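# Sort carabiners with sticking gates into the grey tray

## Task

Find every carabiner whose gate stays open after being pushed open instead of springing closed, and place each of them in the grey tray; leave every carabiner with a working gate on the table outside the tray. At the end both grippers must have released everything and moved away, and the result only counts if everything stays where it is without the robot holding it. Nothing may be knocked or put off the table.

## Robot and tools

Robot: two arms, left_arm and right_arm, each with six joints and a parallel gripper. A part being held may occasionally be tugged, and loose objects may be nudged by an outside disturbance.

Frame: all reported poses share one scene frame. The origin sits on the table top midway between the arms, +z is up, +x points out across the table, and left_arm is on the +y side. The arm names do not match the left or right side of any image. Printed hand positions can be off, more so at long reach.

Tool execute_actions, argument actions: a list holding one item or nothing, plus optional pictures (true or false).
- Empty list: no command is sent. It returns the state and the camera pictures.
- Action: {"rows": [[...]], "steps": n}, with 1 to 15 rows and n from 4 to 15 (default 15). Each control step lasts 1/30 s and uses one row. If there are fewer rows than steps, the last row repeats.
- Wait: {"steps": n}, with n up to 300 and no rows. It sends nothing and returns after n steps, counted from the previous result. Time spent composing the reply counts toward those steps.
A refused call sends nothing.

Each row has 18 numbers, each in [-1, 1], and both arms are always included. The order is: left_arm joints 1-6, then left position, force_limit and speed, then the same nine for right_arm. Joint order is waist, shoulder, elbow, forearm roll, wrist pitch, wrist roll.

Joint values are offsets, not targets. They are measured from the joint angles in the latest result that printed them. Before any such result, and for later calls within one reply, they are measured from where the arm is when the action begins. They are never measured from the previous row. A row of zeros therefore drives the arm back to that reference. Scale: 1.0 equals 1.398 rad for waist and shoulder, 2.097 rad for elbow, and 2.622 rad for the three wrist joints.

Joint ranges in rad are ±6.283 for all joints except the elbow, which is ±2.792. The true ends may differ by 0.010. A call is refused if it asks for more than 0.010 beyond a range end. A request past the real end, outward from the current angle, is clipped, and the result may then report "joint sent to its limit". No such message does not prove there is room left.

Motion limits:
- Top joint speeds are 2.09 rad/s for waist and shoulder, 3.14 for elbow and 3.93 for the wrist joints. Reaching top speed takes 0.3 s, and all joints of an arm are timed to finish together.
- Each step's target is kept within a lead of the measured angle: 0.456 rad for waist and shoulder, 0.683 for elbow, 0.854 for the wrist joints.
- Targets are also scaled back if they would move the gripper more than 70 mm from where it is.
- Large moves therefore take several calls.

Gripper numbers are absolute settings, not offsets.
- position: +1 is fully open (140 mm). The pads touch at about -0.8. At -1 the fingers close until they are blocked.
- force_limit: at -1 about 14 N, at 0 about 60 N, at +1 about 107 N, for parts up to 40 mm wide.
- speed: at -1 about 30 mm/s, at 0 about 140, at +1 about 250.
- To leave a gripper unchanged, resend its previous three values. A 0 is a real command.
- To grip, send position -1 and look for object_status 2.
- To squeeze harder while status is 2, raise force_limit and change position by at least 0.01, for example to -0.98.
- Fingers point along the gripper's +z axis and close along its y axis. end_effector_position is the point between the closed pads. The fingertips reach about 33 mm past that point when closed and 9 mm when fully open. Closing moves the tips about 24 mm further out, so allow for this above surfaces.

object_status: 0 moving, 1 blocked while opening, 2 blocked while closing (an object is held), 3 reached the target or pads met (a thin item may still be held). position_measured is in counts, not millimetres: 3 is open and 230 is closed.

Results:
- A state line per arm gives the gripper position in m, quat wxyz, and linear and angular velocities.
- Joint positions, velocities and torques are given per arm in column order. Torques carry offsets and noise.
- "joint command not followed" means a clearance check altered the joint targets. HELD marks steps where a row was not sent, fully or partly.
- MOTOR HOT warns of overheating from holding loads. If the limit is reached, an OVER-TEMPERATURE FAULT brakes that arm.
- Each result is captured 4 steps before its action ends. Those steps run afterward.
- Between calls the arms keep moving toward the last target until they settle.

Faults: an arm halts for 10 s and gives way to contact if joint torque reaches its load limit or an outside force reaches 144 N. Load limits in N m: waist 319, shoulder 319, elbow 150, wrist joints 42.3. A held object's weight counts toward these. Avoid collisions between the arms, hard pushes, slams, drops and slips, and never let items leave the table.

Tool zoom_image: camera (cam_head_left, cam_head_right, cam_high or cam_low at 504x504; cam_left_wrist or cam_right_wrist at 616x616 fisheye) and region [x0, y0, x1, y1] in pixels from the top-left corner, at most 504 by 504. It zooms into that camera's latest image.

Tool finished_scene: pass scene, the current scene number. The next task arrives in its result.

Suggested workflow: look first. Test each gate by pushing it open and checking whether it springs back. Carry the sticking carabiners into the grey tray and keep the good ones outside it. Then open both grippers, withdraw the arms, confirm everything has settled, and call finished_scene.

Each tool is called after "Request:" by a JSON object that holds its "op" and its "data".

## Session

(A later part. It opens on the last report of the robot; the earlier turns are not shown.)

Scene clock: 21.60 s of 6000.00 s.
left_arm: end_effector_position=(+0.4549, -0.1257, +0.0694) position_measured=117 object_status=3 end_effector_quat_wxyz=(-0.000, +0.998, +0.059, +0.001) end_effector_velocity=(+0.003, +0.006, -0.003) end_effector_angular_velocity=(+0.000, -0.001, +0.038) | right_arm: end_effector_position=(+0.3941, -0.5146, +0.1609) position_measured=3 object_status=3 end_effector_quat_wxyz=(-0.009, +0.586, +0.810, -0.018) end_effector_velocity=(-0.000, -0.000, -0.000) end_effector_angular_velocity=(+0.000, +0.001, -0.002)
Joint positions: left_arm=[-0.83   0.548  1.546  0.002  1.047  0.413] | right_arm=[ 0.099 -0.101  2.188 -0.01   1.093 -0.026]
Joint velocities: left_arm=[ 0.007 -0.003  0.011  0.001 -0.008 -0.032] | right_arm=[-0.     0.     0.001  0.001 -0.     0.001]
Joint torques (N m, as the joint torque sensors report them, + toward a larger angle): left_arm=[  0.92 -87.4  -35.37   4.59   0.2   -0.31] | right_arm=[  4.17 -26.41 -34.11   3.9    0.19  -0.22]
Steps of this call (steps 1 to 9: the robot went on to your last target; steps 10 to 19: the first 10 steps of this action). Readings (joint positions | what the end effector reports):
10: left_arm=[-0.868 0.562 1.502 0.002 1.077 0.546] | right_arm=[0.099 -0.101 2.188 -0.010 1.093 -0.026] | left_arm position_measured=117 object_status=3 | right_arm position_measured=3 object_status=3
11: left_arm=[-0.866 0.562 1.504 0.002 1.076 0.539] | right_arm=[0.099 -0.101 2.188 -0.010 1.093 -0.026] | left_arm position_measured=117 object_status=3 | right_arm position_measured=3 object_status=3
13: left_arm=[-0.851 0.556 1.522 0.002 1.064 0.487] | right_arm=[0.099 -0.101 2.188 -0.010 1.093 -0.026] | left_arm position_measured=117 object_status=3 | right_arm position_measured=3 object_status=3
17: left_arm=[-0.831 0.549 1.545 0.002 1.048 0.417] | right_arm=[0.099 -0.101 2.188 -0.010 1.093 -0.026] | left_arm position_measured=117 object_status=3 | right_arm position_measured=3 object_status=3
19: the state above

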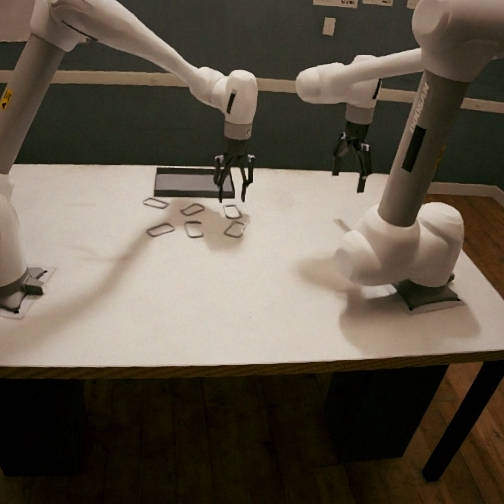

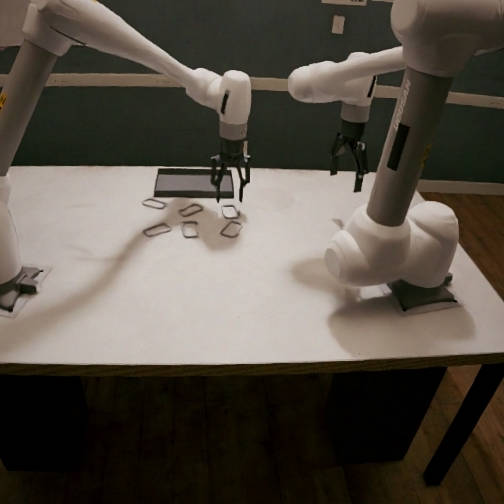

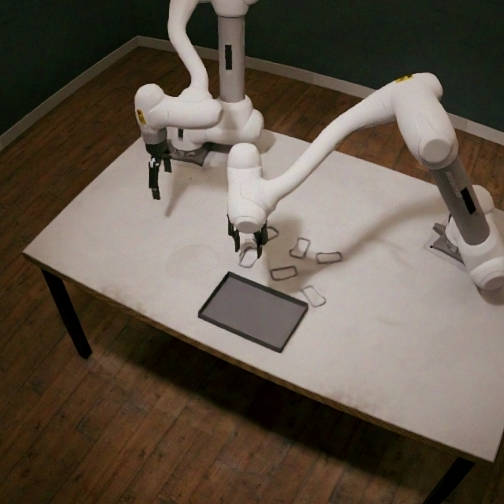

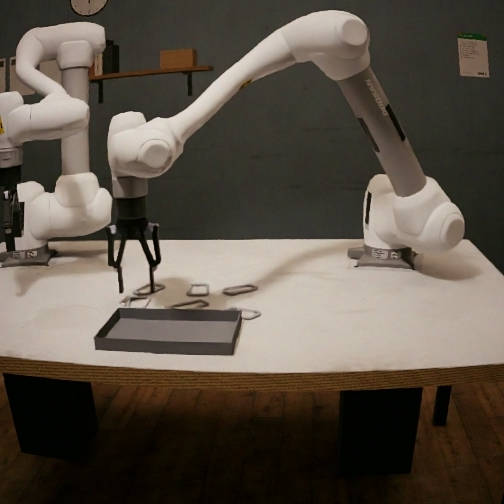

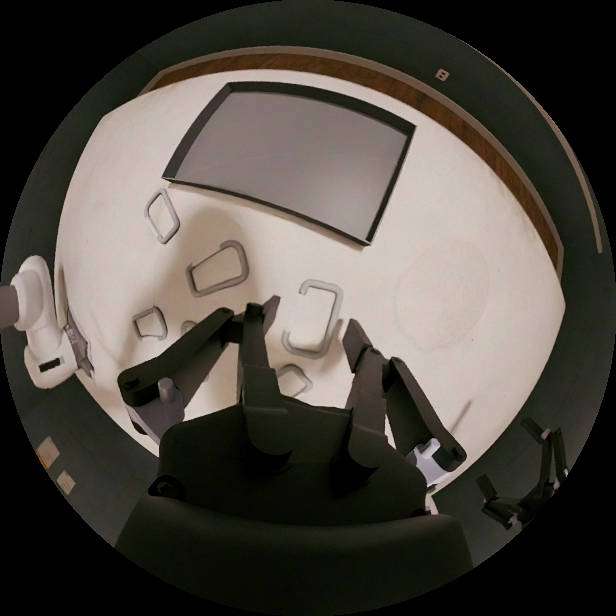

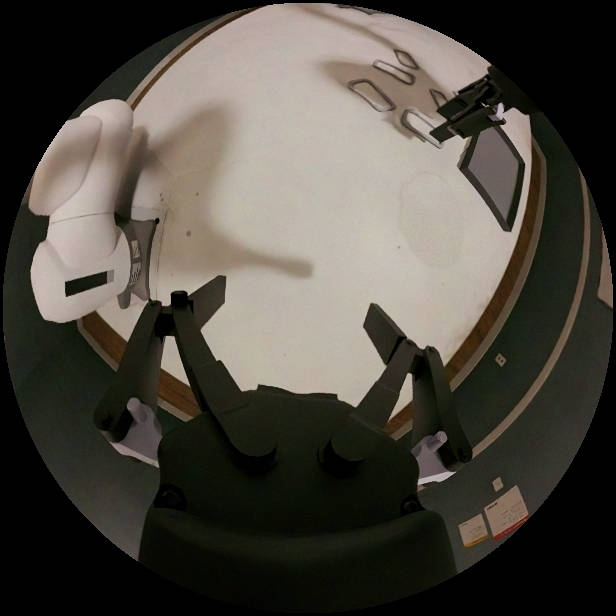

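Request:
{"op": "execute_actions", "data": {"actions": [{"rows":[[-0.0062,0,0.0058,0,-0.0042,0.026,0.1,-0.3,0,0,0,0,0,0,0,1,0,0],[-0.0062,0,0.0058,0,-0.0042,0.026,0.1,-0.3,0,0,0,0,0,0,0,1,0,0],[-0.0062,0,0.0058,0,-0.0042,0.026,0.1,-0.3,0,0,0,0,0,0,0,1,0,0],[-0.0062,0,0.0058,0,-0.0042,0.026,0.1,-0.3,0,0,0,0,0,0,0,1,0,0],[-0.0062,0.0129,0.0129,0,-0.017,0.026,0.1,-0.3,0,0,0,0,0,0,0,1,0,0]],"steps":15}]}}

Request:
{"op": "execute_actions", "data": {"actions": [{"rows":[[0,0,0,0,0,0,-0.45,-0.3,-0.2,0,0,0,0,0,0,1,0,0]],"steps":14}], "pictures": true}}

Request:
{"op": "zoom_image", "data": {"camera": "cam_left_wrist", "region": [220, 220, 420, 400]}}

Scene clock: 22.40 s of 6000.00 s.
left_arm: end_effector_position=(+0.4473, -0.1262, +0.0434) position_measured=117 object_status=3 end_effector_quat_wxyz=(-0.001, +1.000, +0.021, +0.001) end_effector_velocity=(-0.001, -0.000, -0.019) end_effector_angular_velocity=(-0.003, -0.002, -0.011) | right_arm: end_effector_position=(+0.3941, -0.5146, +0.1609) position_measured=3 object_status=3 end_effector_quat_wxyz=(-0.009, +0.586, +0.810, -0.018) end_effector_velocity=(+0.000, -0.000, +0.000) end_effector_angular_velocity=(-0.000, -0.001, +0.001)
Joint positions: left_arm=[-0.838  0.565  1.572  0.002  1.005  0.481] | right_arm=[ 0.099 -0.101  2.188 -0.01   1.093 -0.026]
Joint velocities: left_arm=[-0.002  0.015  0.015  0.    -0.033  0.009] | right_arm=[-0.    -0.001 -0.    -0.     0.    -0.001]
Joint torques (N m, as the joint torque sensors report them, + toward a larger angle): left_arm=[ -0.93 -95.54 -35.71   4.68   0.38   0.19] | right_arm=[  1.72 -25.62 -35.     3.99   0.    -0.4 ]
Steps of this call (steps 1 to 4: the last 4 steps of your previous action; steps 5 to 13: the robot went on to your last target; steps 14 to 24: the first 11 steps of this action). Readings (joint positions | what the end effector reports):
14: left_arm=[-0.829 0.548 1.547 0.002 1.046 0.411] | right_arm=[0.099 -0.101 2.188 -0.010 1.093 -0.026] | left_arm position_measured=117 object_status=3 | right_arm position_measured=3 object_status=3
15: left_arm=[-0.830 0.548 1.548 0.002 1.045 0.417] | right_arm=[0.099 -0.101 2.188 -0.010 1.093 -0.026] | left_arm position_measured=117 object_status=3 | right_arm position_measured=3 object_status=3
17: left_arm=[-0.835 0.548 1.554 0.002 1.040 0.453] | right_arm=[0.099 -0.101 2.188 -0.010 1.093 -0.026] | left_arm position_measured=117 object_status=3 | right_arm position_measured=3 object_status=3
21: left_arm=[-0.838 0.561 1.569 0.002 1.013 0.478] | right_arm=[0.099 -0.101 2.188 -0.010 1.093 -0.026] | left_arm position_measured=117 object_status=3 | right_arm position_measured=3 object_status=3
24: the state above

Scene clock: 22.87 s of 6000.00 s.
left_arm: end_effector_position=(+0.4473, -0.1266, +0.0427) position_measured=170 object_status=0 end_effector_quat_wxyz=(-0.000, +1.000, +0.021, +0.001) end_effector_velocity=(+0.001, -0.001, +0.003) end_effector_angular_velocity=(-0.003, -0.002, -0.001) | right_arm: end_effector_position=(+0.3941, -0.5146, +0.1609) position_measured=3 object_status=3 end_effector_quat_wxyz=(-0.009, +0.586, +0.810, -0.018) end_effector_velocity=(+0.000, +0.000, +0.000) end_effector_angular_velocity=(+0.001, -0.000, -0.000)
Joint positions: left_arm=[-0.839  0.566  1.573  0.002  1.002  0.481] | right_arm=[ 0.099 -0.101  2.188 -0.01   1.093 -0.026]
Joint velocities: left_arm=[ 0.    -0.003 -0.001  0.     0.     0.002] | right_arm=[ 0.    -0.    -0.     0.001 -0.     0.   ]
Joint torques (N m, as the joint torque sensors report them, + toward a larger angle): left_arm=[  4.46 -30.72   4.07   5.83   2.36  -0.11] | right_arm=[  1.59 -27.31 -34.5    3.97  -0.12  -0.21]
Steps of this call (steps 1 to 4: the last 4 steps of your previous action; steps 5 to 14: the first 10 steps of this action, its rows measured from where the robot was after step 4). Readings (joint positions | what the end effector reports):
4: left_arm=[-0.839 0.566 1.573 0.002 1.003 0.481] | right_arm=[0.099 -0.101 2.188 -0.010 1.093 -0.026] | left_arm position_measured=117 object_status=3 | right_arm position_measured=3 object_status=3
5: left_arm=[-0.839 0.566 1.573 0.002 1.003 0.481] | right_arm=[0.099 -0.101 2.188 -0.010 1.093 -0.026] | left_arm position_measured=117 object_status=0 | right_arm position_measured=3 object_status=3
6: left_arm=[-0.839 0.566 1.573 0.002 1.003 0.481] | right_arm=[0.099 -0.101 2.188 -0.010 1.093 -0.026] | left_arm position_measured=119 object_status=0 | right_arm position_measured=3 object_status=3
8: left_arm=[-0.839 0.566 1.573 0.002 1.003 0.481] | right_arm=[0.099 -0.101 2.188 -0.010 1.093 -0.026] | left_arm position_measured=132 object_status=0 | right_arm position_measured=3 object_status=3
12: left_arm=[-0.839 0.566 1.573 0.002 1.002 0.481] | right_arm=[0.099 -0.101 2.188 -0.010 1.093 -0.026] | left_arm position_measured=157 object_status=0 | right_arm position_measured=3 object_status=3
14: the state above

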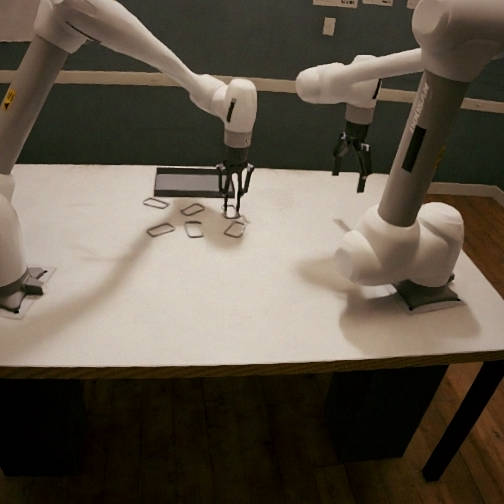

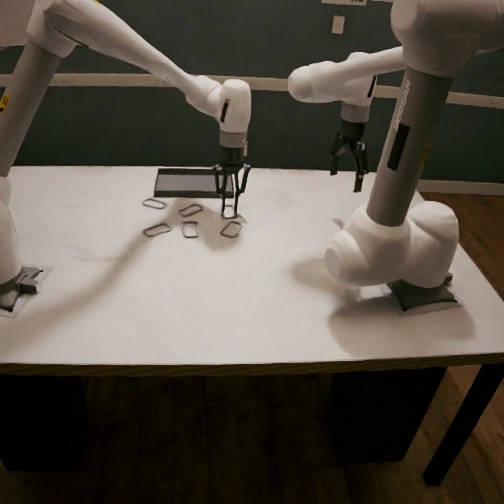

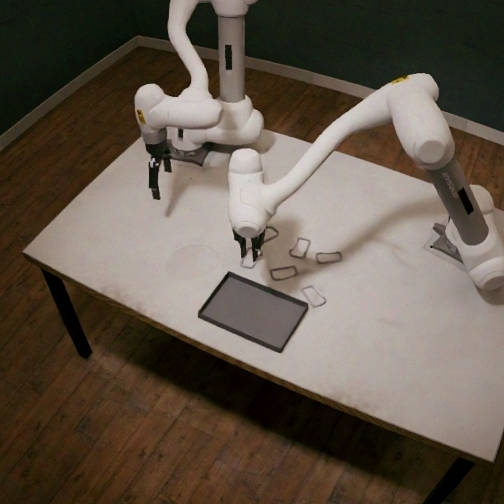

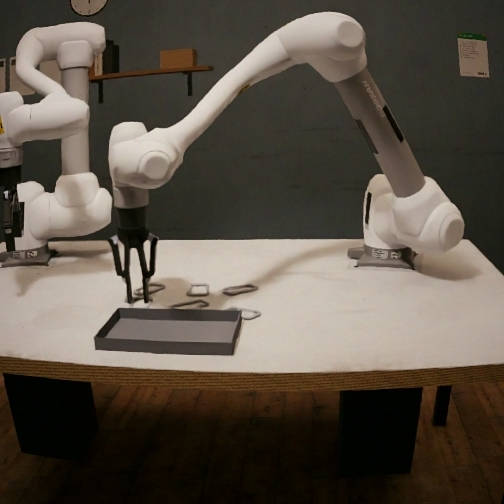

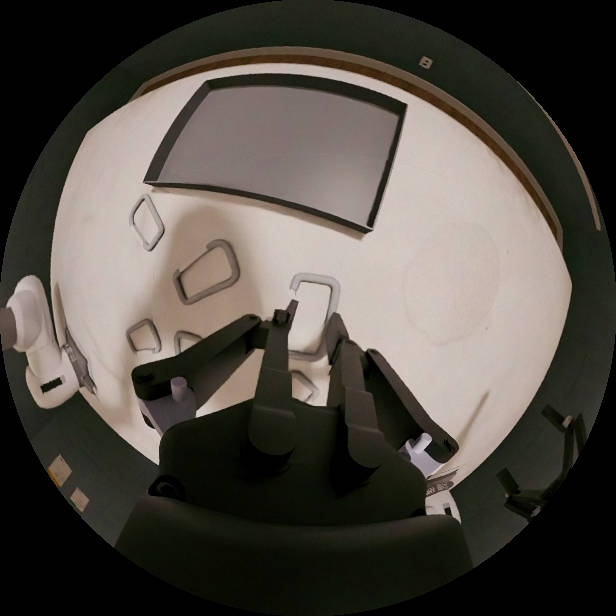

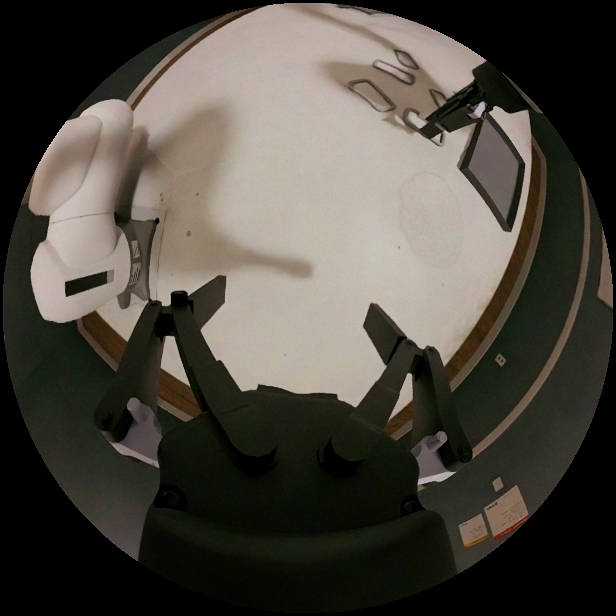

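Region (220, 220, 420, 400) of cam_left_wrist's 616x616 image, scaled by 2.520, with more detail than that image has; it fills the top 454 rows of this view, and the rest is white.

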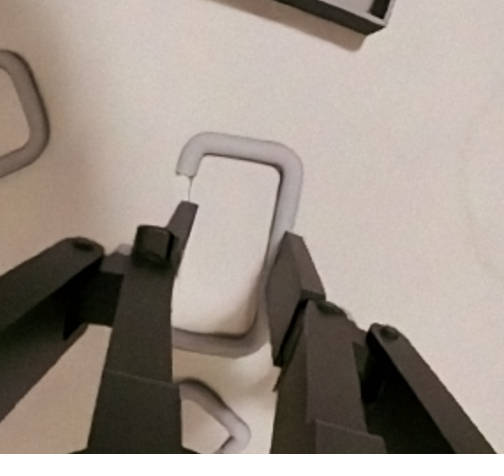

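Pressing hard; raise 2.5mm while it continues closing.

Request:
{"op": "execute_actions", "data": {"actions": [{"rows":[[0,-0.0022,-0.0007,0,0.0017,0,-0.46,-0.3,-0.2,0,0,0,0,0,0,1,0,0]],"steps":12}], "pictures": true}}

Request:
{"op": "zoom_image", "data": {"camera": "cam_left_wrist", "region": [220, 220, 420, 400]}}

Scene clock: 23.30 s of 6000.00 s.
left_arm: end_effector_position=(+0.4471, -0.1262, +0.0452) position_measured=187 object_status=3 end_effector_quat_wxyz=(-0.000, +1.000, +0.021, +0.001) end_effector_velocity=(+0.002, -0.003, +0.008) end_effector_angular_velocity=(-0.009, -0.005, -0.001) | right_arm: end_effector_position=(+0.3941, -0.5146, +0.1609) position_measured=3 object_status=3 end_effector_quat_wxyz=(-0.009, +0.586, +0.810, -0.018) end_effector_velocity=(+0.000, +0.000, -0.000) end_effector_angular_velocity=(-0.000, -0.000, +0.000)
Joint positions: left_arm=[-0.839  0.563  1.572  0.002  1.007  0.481] | right_arm=[ 0.099 -0.101  2.188 -0.01   1.093 -0.026]
Joint velocities: left_arm=[ 0.    -0.007 -0.005 -0.     0.003  0.001] | right_arm=[ 0.  0. -0. -0. -0.  0.]
Joint torques (N m, as the joint torque sensors report them, + toward a larger angle): left_arm=[ -0.57 -87.25 -32.78   4.47  -0.25  -0.01] | right_arm=[  3.67 -25.57 -34.18   4.04   0.08  -0.27]
Steps of this call (steps 1 to 4: the last 4 steps of your previous action; step 5: the robot went on to your last target; steps 6 to 13: the first 8 steps of this action). Readings (joint positions | what the end effector reports):
6: left_arm=[-0.839 0.566 1.573 0.002 1.002 0.481] | right_arm=[0.099 -0.101 2.188 -0.010 1.093 -0.026] | left_arm position_measured=186 object_status=0 | right_arm position_measured=3 object_status=3
7: left_arm=[-0.839 0.565 1.573 0.002 1.003 0.481] | right_arm=[0.099 -0.101 2.188 -0.010 1.093 -0.026] | left_arm position_measured=186 object_status=0 | right_arm position_measured=3 object_status=3
9: left_arm=[-0.839 0.564 1.573 0.002 1.005 0.481] | right_arm=[0.099 -0.101 2.188 -0.010 1.093 -0.026] | left_arm position_measured=187 object_status=0 | right_arm position_measured=3 object_status=3
13: the state above

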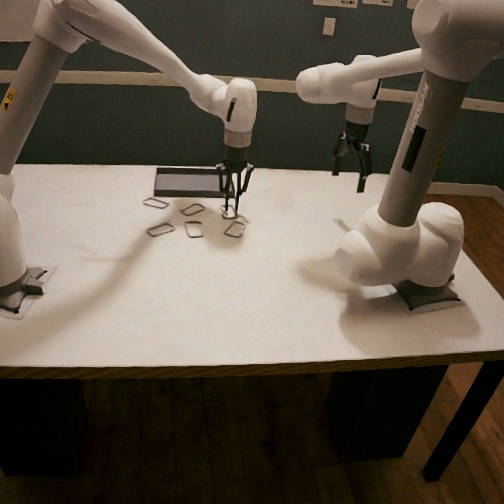

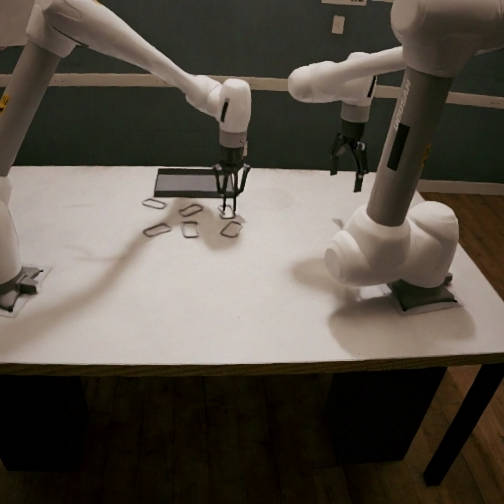

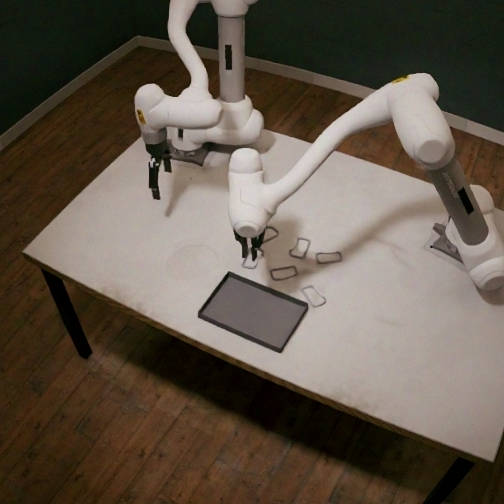

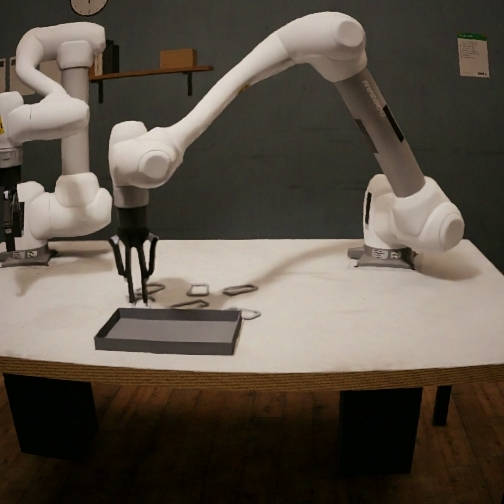

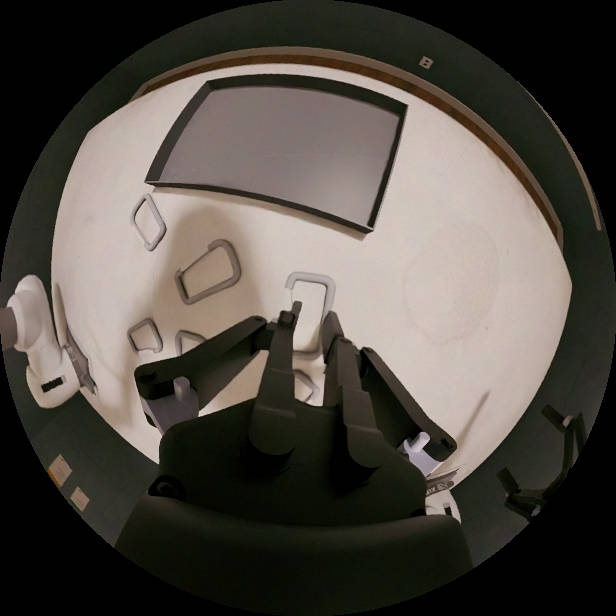

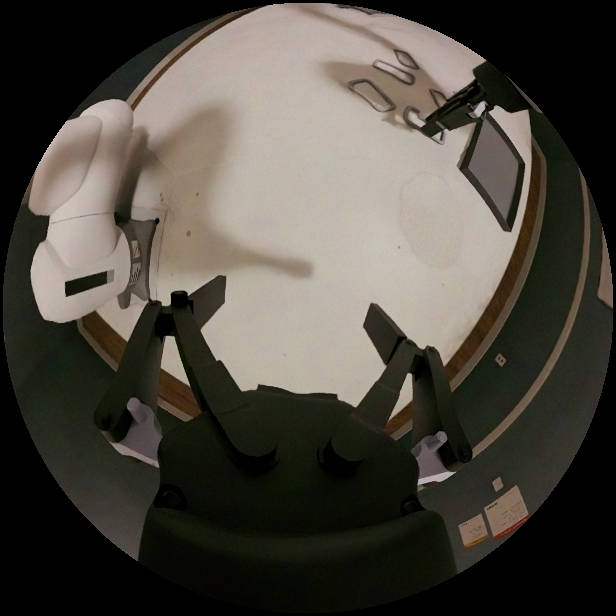

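Region (220, 220, 420, 400) of cam_left_wrist's 616x616 image, scaled by 2.520, with more detail than that image has; it fills the top 454 rows of this view, and the rest is white.

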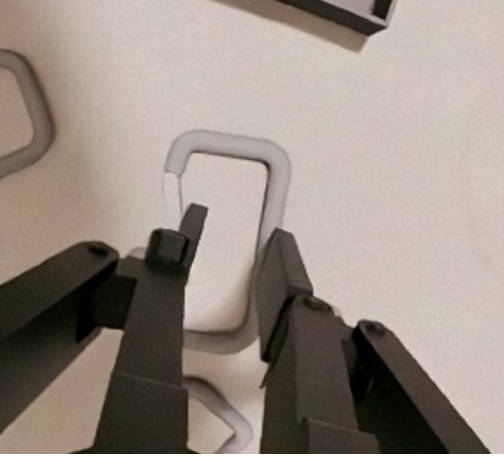

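Request:
{"op": "execute_actions", "data": {"actions": [{"rows":[[0,0,0,0,0,0,0.1,-0.3,0.2,0,0,0,0,0,0,1,0,0],[0,0,0,0,0,0,0.1,-0.3,0.2,0,0,0,0,0,0,1,0,0],[0,0,0,0,0,0,0.1,-0.3,0.2,0,0,0,0,0,0,1,0,0],[0,0,0,0,0,0,0.1,-0.3,0.2,0,0,0,0,0,0,1,0,0],[0,0,0,0,0,0,0.1,-0.3,0.2,0,0,0,0,0,0,1,0,0],[0,0,0,0,0,0,0.1,-0.3,0.2,0,0,0,0,0,0,1,0,0],[0,0,0,0,0,0,0.1,-0.3,0.2,0,0,0,0,0,0,1,0,0],[0,0,0,0,0,0,0.1,-0.3,0.2,0,0,0,0,0,0,1,0,0],[0,0,0,0,0,0,0.1,-0.3,0.2,0,0,0,0,0,0,1,0,0],[0,0.0026,0.0014,0,-0.0025,0,0.1,-0.3,0.2,0,0,0,0,0,0,1,0,0]],"steps":15}], "pictures": true}}

Request:
{"op": "zoom_image", "data": {"camera": "cam_left_wrist", "region": [220, 220, 420, 400]}}

Scene clock: 24.27 s of 6000.00 s.
left_arm: end_effector_position=(+0.4470, -0.1260, +0.0443) position_measured=117 object_status=0 end_effector_quat_wxyz=(-0.001, +1.000, +0.021, +0.001) end_effector_velocity=(-0.002, +0.000, -0.042) end_effector_angular_velocity=(+0.002, +0.001, -0.002) | right_arm: end_effector_position=(+0.3941, -0.5146, +0.1609) position_measured=3 object_status=3 end_effector_quat_wxyz=(-0.009, +0.586, +0.810, -0.018) end_effector_velocity=(+0.000, +0.000, +0.000) end_effector_angular_velocity=(-0.000, -0.001, +0.001)
Joint positions: left_arm=[-0.839  0.564  1.572  0.002  1.006  0.481] | right_arm=[ 0.099 -0.101  2.188 -0.01   1.093 -0.026]
Joint velocities: left_arm=[-0.002  0.035  0.029 -0.    -0.062  0.   ] | right_arm=[ 0.    -0.    -0.001 -0.001 -0.    -0.   ]
Joint torques (N m, as the joint torque sensors report them, + toward a larger angle): left_arm=[ -0.22 -76.89 -27.51   4.49   0.2    0.11] | right_arm=[  2.72 -25.81 -33.51   3.89  -0.17  -0.29]
Steps of this call (steps 1 to 4: the last 4 steps of your previous action; steps 5 to 15: the robot went on to your last target; steps 16 to 18: nothing new was sent; steps 19 to 29: the first 11 steps of this action). Readings (joint positions | what the end effector reports):
19: left_arm=[-0.839 0.563 1.571 0.002 1.007 0.481] | right_arm=[0.099 -0.101 2.188 -0.010 1.093 -0.026] | left_arm position_measured=187 object_status=0 | right_arm position_measured=3 object_status=3
20: left_arm=[-0.839 0.563 1.571 0.002 1.007 0.481] | right_arm=[0.099 -0.101 2.188 -0.010 1.093 -0.026] | left_arm position_measured=184 object_status=0 | right_arm position_measured=3 object_status=3
22: left_arm=[-0.839 0.563 1.571 0.002 1.007 0.481] | right_arm=[0.099 -0.101 2.188 -0.010 1.093 -0.026] | left_arm position_measured=166 object_status=0 | right_arm position_measured=3 object_status=3
26: left_arm=[-0.839 0.563 1.572 0.002 1.007 0.481] | right_arm=[0.099 -0.101 2.188 -0.010 1.093 -0.026] | left_arm position_measured=131 object_status=0 | right_arm position_measured=3 object_status=3
29: the state above

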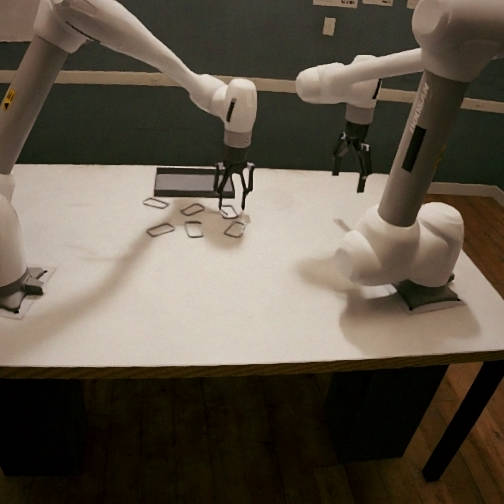

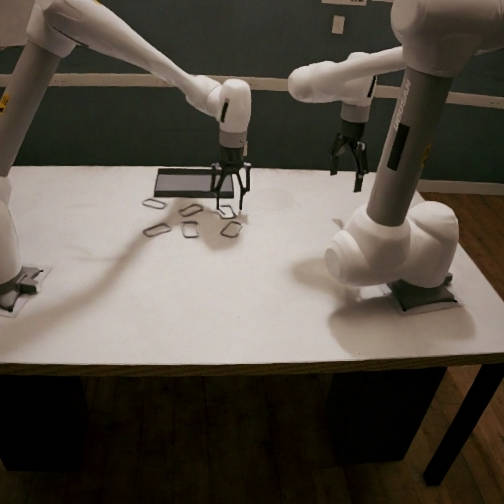

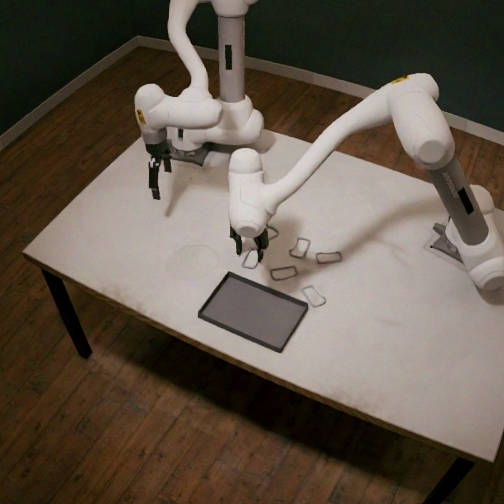

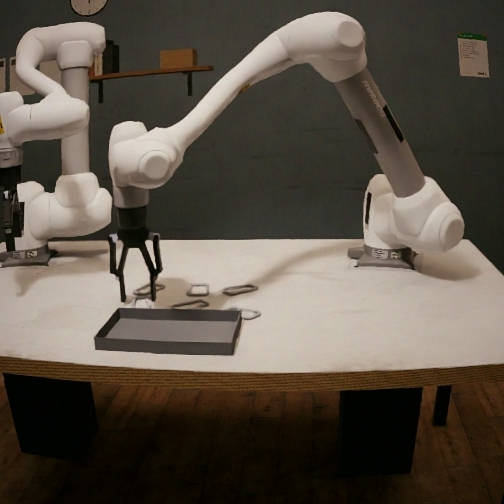

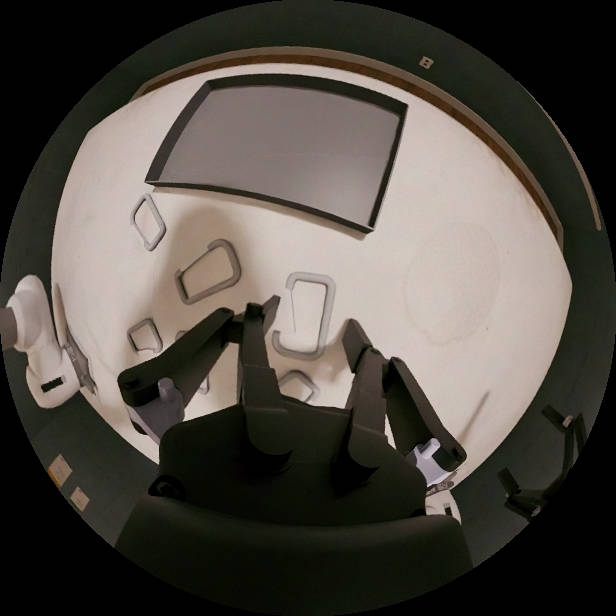

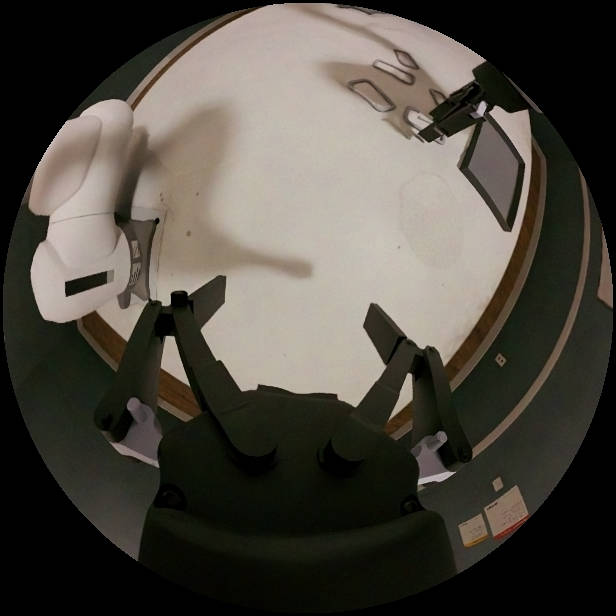

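Region (220, 220, 420, 400) of cam_left_wrist's 616x616 image, scaled by 2.520, with more detail than that image has; it fills the top 454 rows of this view, and the rest is white.

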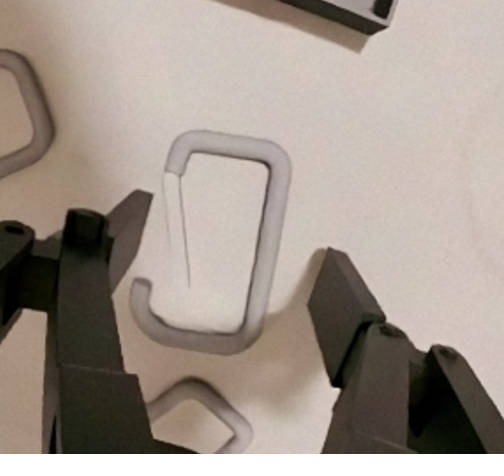

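Request:
{"op": "execute_actions", "data": {"actions": [{"rows":[[0,-0.009,-0.005,0,0.0086,0,0.1,-0.3,0.2,0,0,0,0,0,0,1,0,0],[0,-0.009,-0.005,0,0.0086,0,0.1,-0.3,0.2,0,0,0,0,0,0,1,0,0],[0,-0.009,-0.005,0,0.0086,0,0.1,-0.3,0.2,0,0,0,0,0,0,1,0,0],[0,-0.009,-0.005,0,0.0086,0,-0.45,-0.3,0.2,0,0,0,0,0,0,1,0,0],[0,-0.009,-0.005,0,0.0086,0,-0.45,-0.3,0.2,0,0,0,0,0,0,1,0,0],[0,-0.009,-0.005,0,0.0086,0,-0.45,-0.3,0.2,0,0,0,0,0,0,1,0,0],[-0.0025,0.0046,-0.0202,0,0.0135,-0.001,-0.45,-0.3,0.2,0,0,0,0,0,0,1,0,0]],"steps":15}]}}

Request:
{"op": "execute_actions", "data": {"actions": [{"steps":4}], "pictures": true}}

Request:
{"op": "zoom_image", "data": {"camera": "cam_left_wrist", "region": [220, 220, 420, 400]}}

Scene clock: 25.23 s of 6000.00 s.
left_arm: end_effector_position=(+0.4508, -0.1372, +0.0592) position_measured=172 object_status=0 end_effector_quat_wxyz=(-0.000, +1.000, +0.020, +0.001) end_effector_velocity=(+0.012, -0.039, +0.000) end_effector_angular_velocity=(+0.004, +0.002, +0.004) | right_arm: end_effector_position=(+0.3941, -0.5146, +0.1609) position_measured=3 object_status=3 end_effector_quat_wxyz=(-0.009, +0.586, +0.810, -0.018) end_effector_velocity=(-0.000, -0.000, -0.001) end_effector_angular_velocity=(-0.001, +0.002, +0.000)
Joint positions: left_arm=[-0.841  0.567  1.536  0.002  1.039  0.479] | right_arm=[ 0.099 -0.101  2.188 -0.01   1.093 -0.026]
Joint velocities: left_arm=[-0.011  0.057 -0.097  0.     0.045 -0.015] | right_arm=[-0.     0.002  0.    -0.    -0.    -0.   ]
Joint torques (N m, as the joint torque sensors report them, + toward a larger angle): left_arm=[  3.56 -99.94 -33.35   4.51   0.26   0.13] | right_arm=[  1.55 -27.54 -34.01   4.09   0.24  -0.07]
Steps of this call (steps 1 to 4: the last 4 steps of your previous action; steps 5 to 15: the robot went on to your last target; steps 16 to 18: nothing new was sent; steps 19 to 29: the first 11 steps of this action). Readings (joint positions | what the end effector reports):
19: left_arm=[-0.839 0.567 1.575 0.002 1.000 0.481] | right_arm=[0.099 -0.101 2.188 -0.010 1.093 -0.026] | left_arm position_measured=117 object_status=3 | right_arm position_measured=3 object_status=3
20: left_arm=[-0.839 0.565 1.573 0.002 1.004 0.481] | right_arm=[0.099 -0.101 2.188 -0.010 1.093 -0.026] | left_arm position_measured=117 object_status=3 | right_arm position_measured=3 object_status=3
22: left_arm=[-0.839 0.556 1.565 0.002 1.019 0.481] | right_arm=[0.099 -0.101 2.188 -0.010 1.093 -0.026] | left_arm position_measured=117 object_status=0 | right_arm position_measured=3 object_status=3
26: left_arm=[-0.839 0.555 1.558 0.002 1.029 0.481] | right_arm=[0.099 -0.101 2.188 -0.010 1.093 -0.026] | left_arm position_measured=146 object_status=0 | right_arm position_measured=3 object_status=3
29: the state above

Scene clock: 25.37 s of 6000.00 s.
left_arm: end_effector_position=(+0.4515, -0.1393, +0.0593) position_measured=186 object_status=0 end_effector_quat_wxyz=(-0.001, +1.000, +0.020, +0.001) end_effector_velocity=(+0.002, -0.004, +0.001) end_effector_angular_velocity=(-0.000, -0.000, +0.000) | right_arm: end_effector_position=(+0.3941, -0.5146, +0.1609) position_measured=3 object_status=3 end_effector_quat_wxyz=(-0.009, +0.586, +0.810, -0.018) end_effector_velocity=(+0.000, -0.000, -0.001) end_effector_angular_velocity=(-0.002, +0.002, +0.001)
Joint positions: left_arm=[-0.842  0.57   1.531  0.002  1.041  0.479] | right_arm=[ 0.099 -0.101  2.188 -0.01   1.093 -0.026]
Joint velocities: left_arm=[-0.     0.006 -0.012  0.     0.005 -0.001] | right_arm=[-0.     0.003 -0.    -0.001  0.    -0.001]
Joint torques (N m, as the joint torque sensors report them, + toward a larger angle): left_arm=[ -1.53 -93.56 -34.6    4.54   0.59   0.  ] | right_arm=[  1.73 -24.65 -34.67   3.93  -0.15  -0.56]
Kept back: nothing.
Steps of this call (steps 1 to 4: the last 4 steps of your previous action). Readings (joint positions | what the end effector reports):
1: left_arm=[-0.842 0.569 1.534 0.002 1.040 0.479] | right_arm=[0.099 -0.101 2.188 -0.010 1.093 -0.026] | left_arm position_measured=181 object_status=0 | right_arm position_measured=3 object_status=3
2: left_arm=[-0.842 0.569 1.532 0.002 1.040 0.479] | right_arm=[0.099 -0.101 2.188 -0.010 1.093 -0.026] | left_arm position_measured=186 object_status=0 | right_arm position_measured=3 object_status=3
4: the state above

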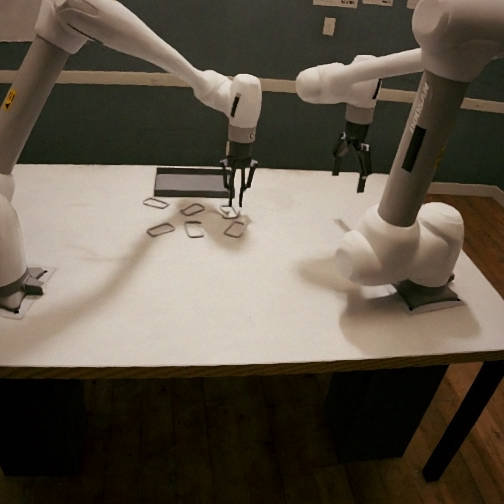

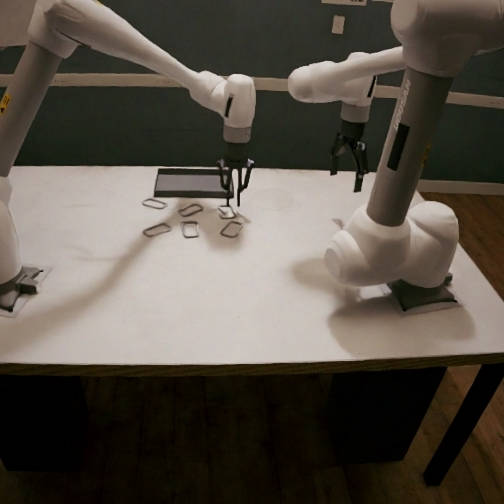

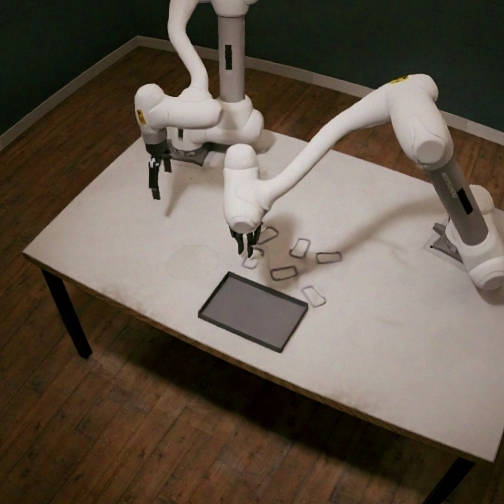

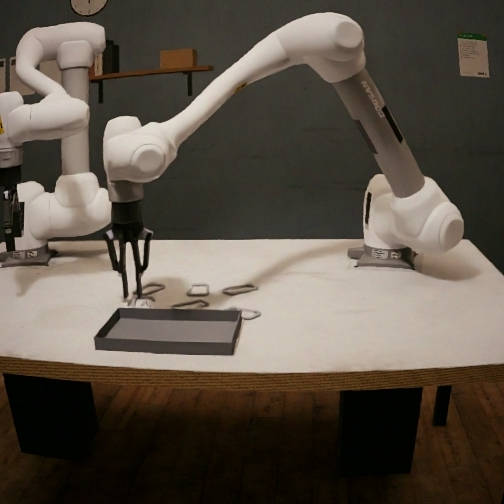

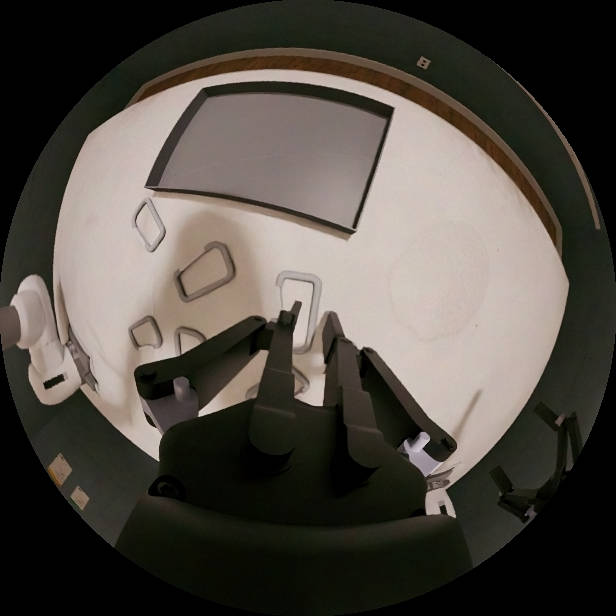

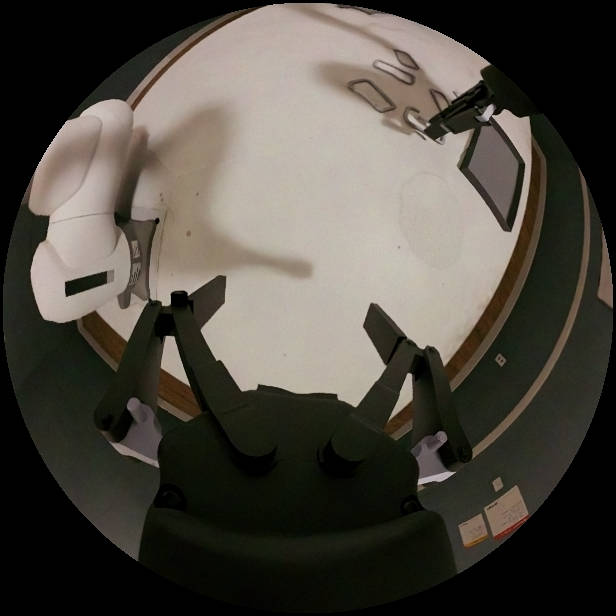

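Region (220, 220, 420, 400) of cam_left_wrist's 616x616 image, scaled by 2.520, with more detail than that image has; it fills the top 454 rows of this view, and the rest is white.

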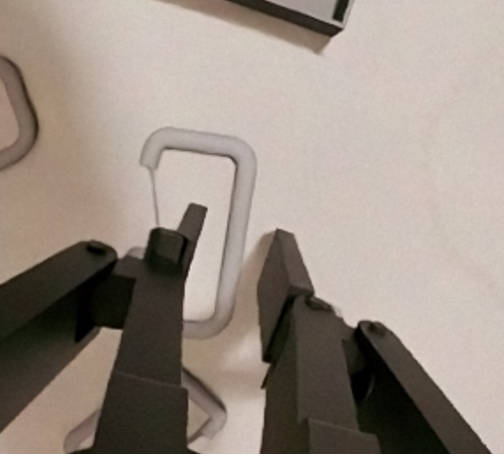

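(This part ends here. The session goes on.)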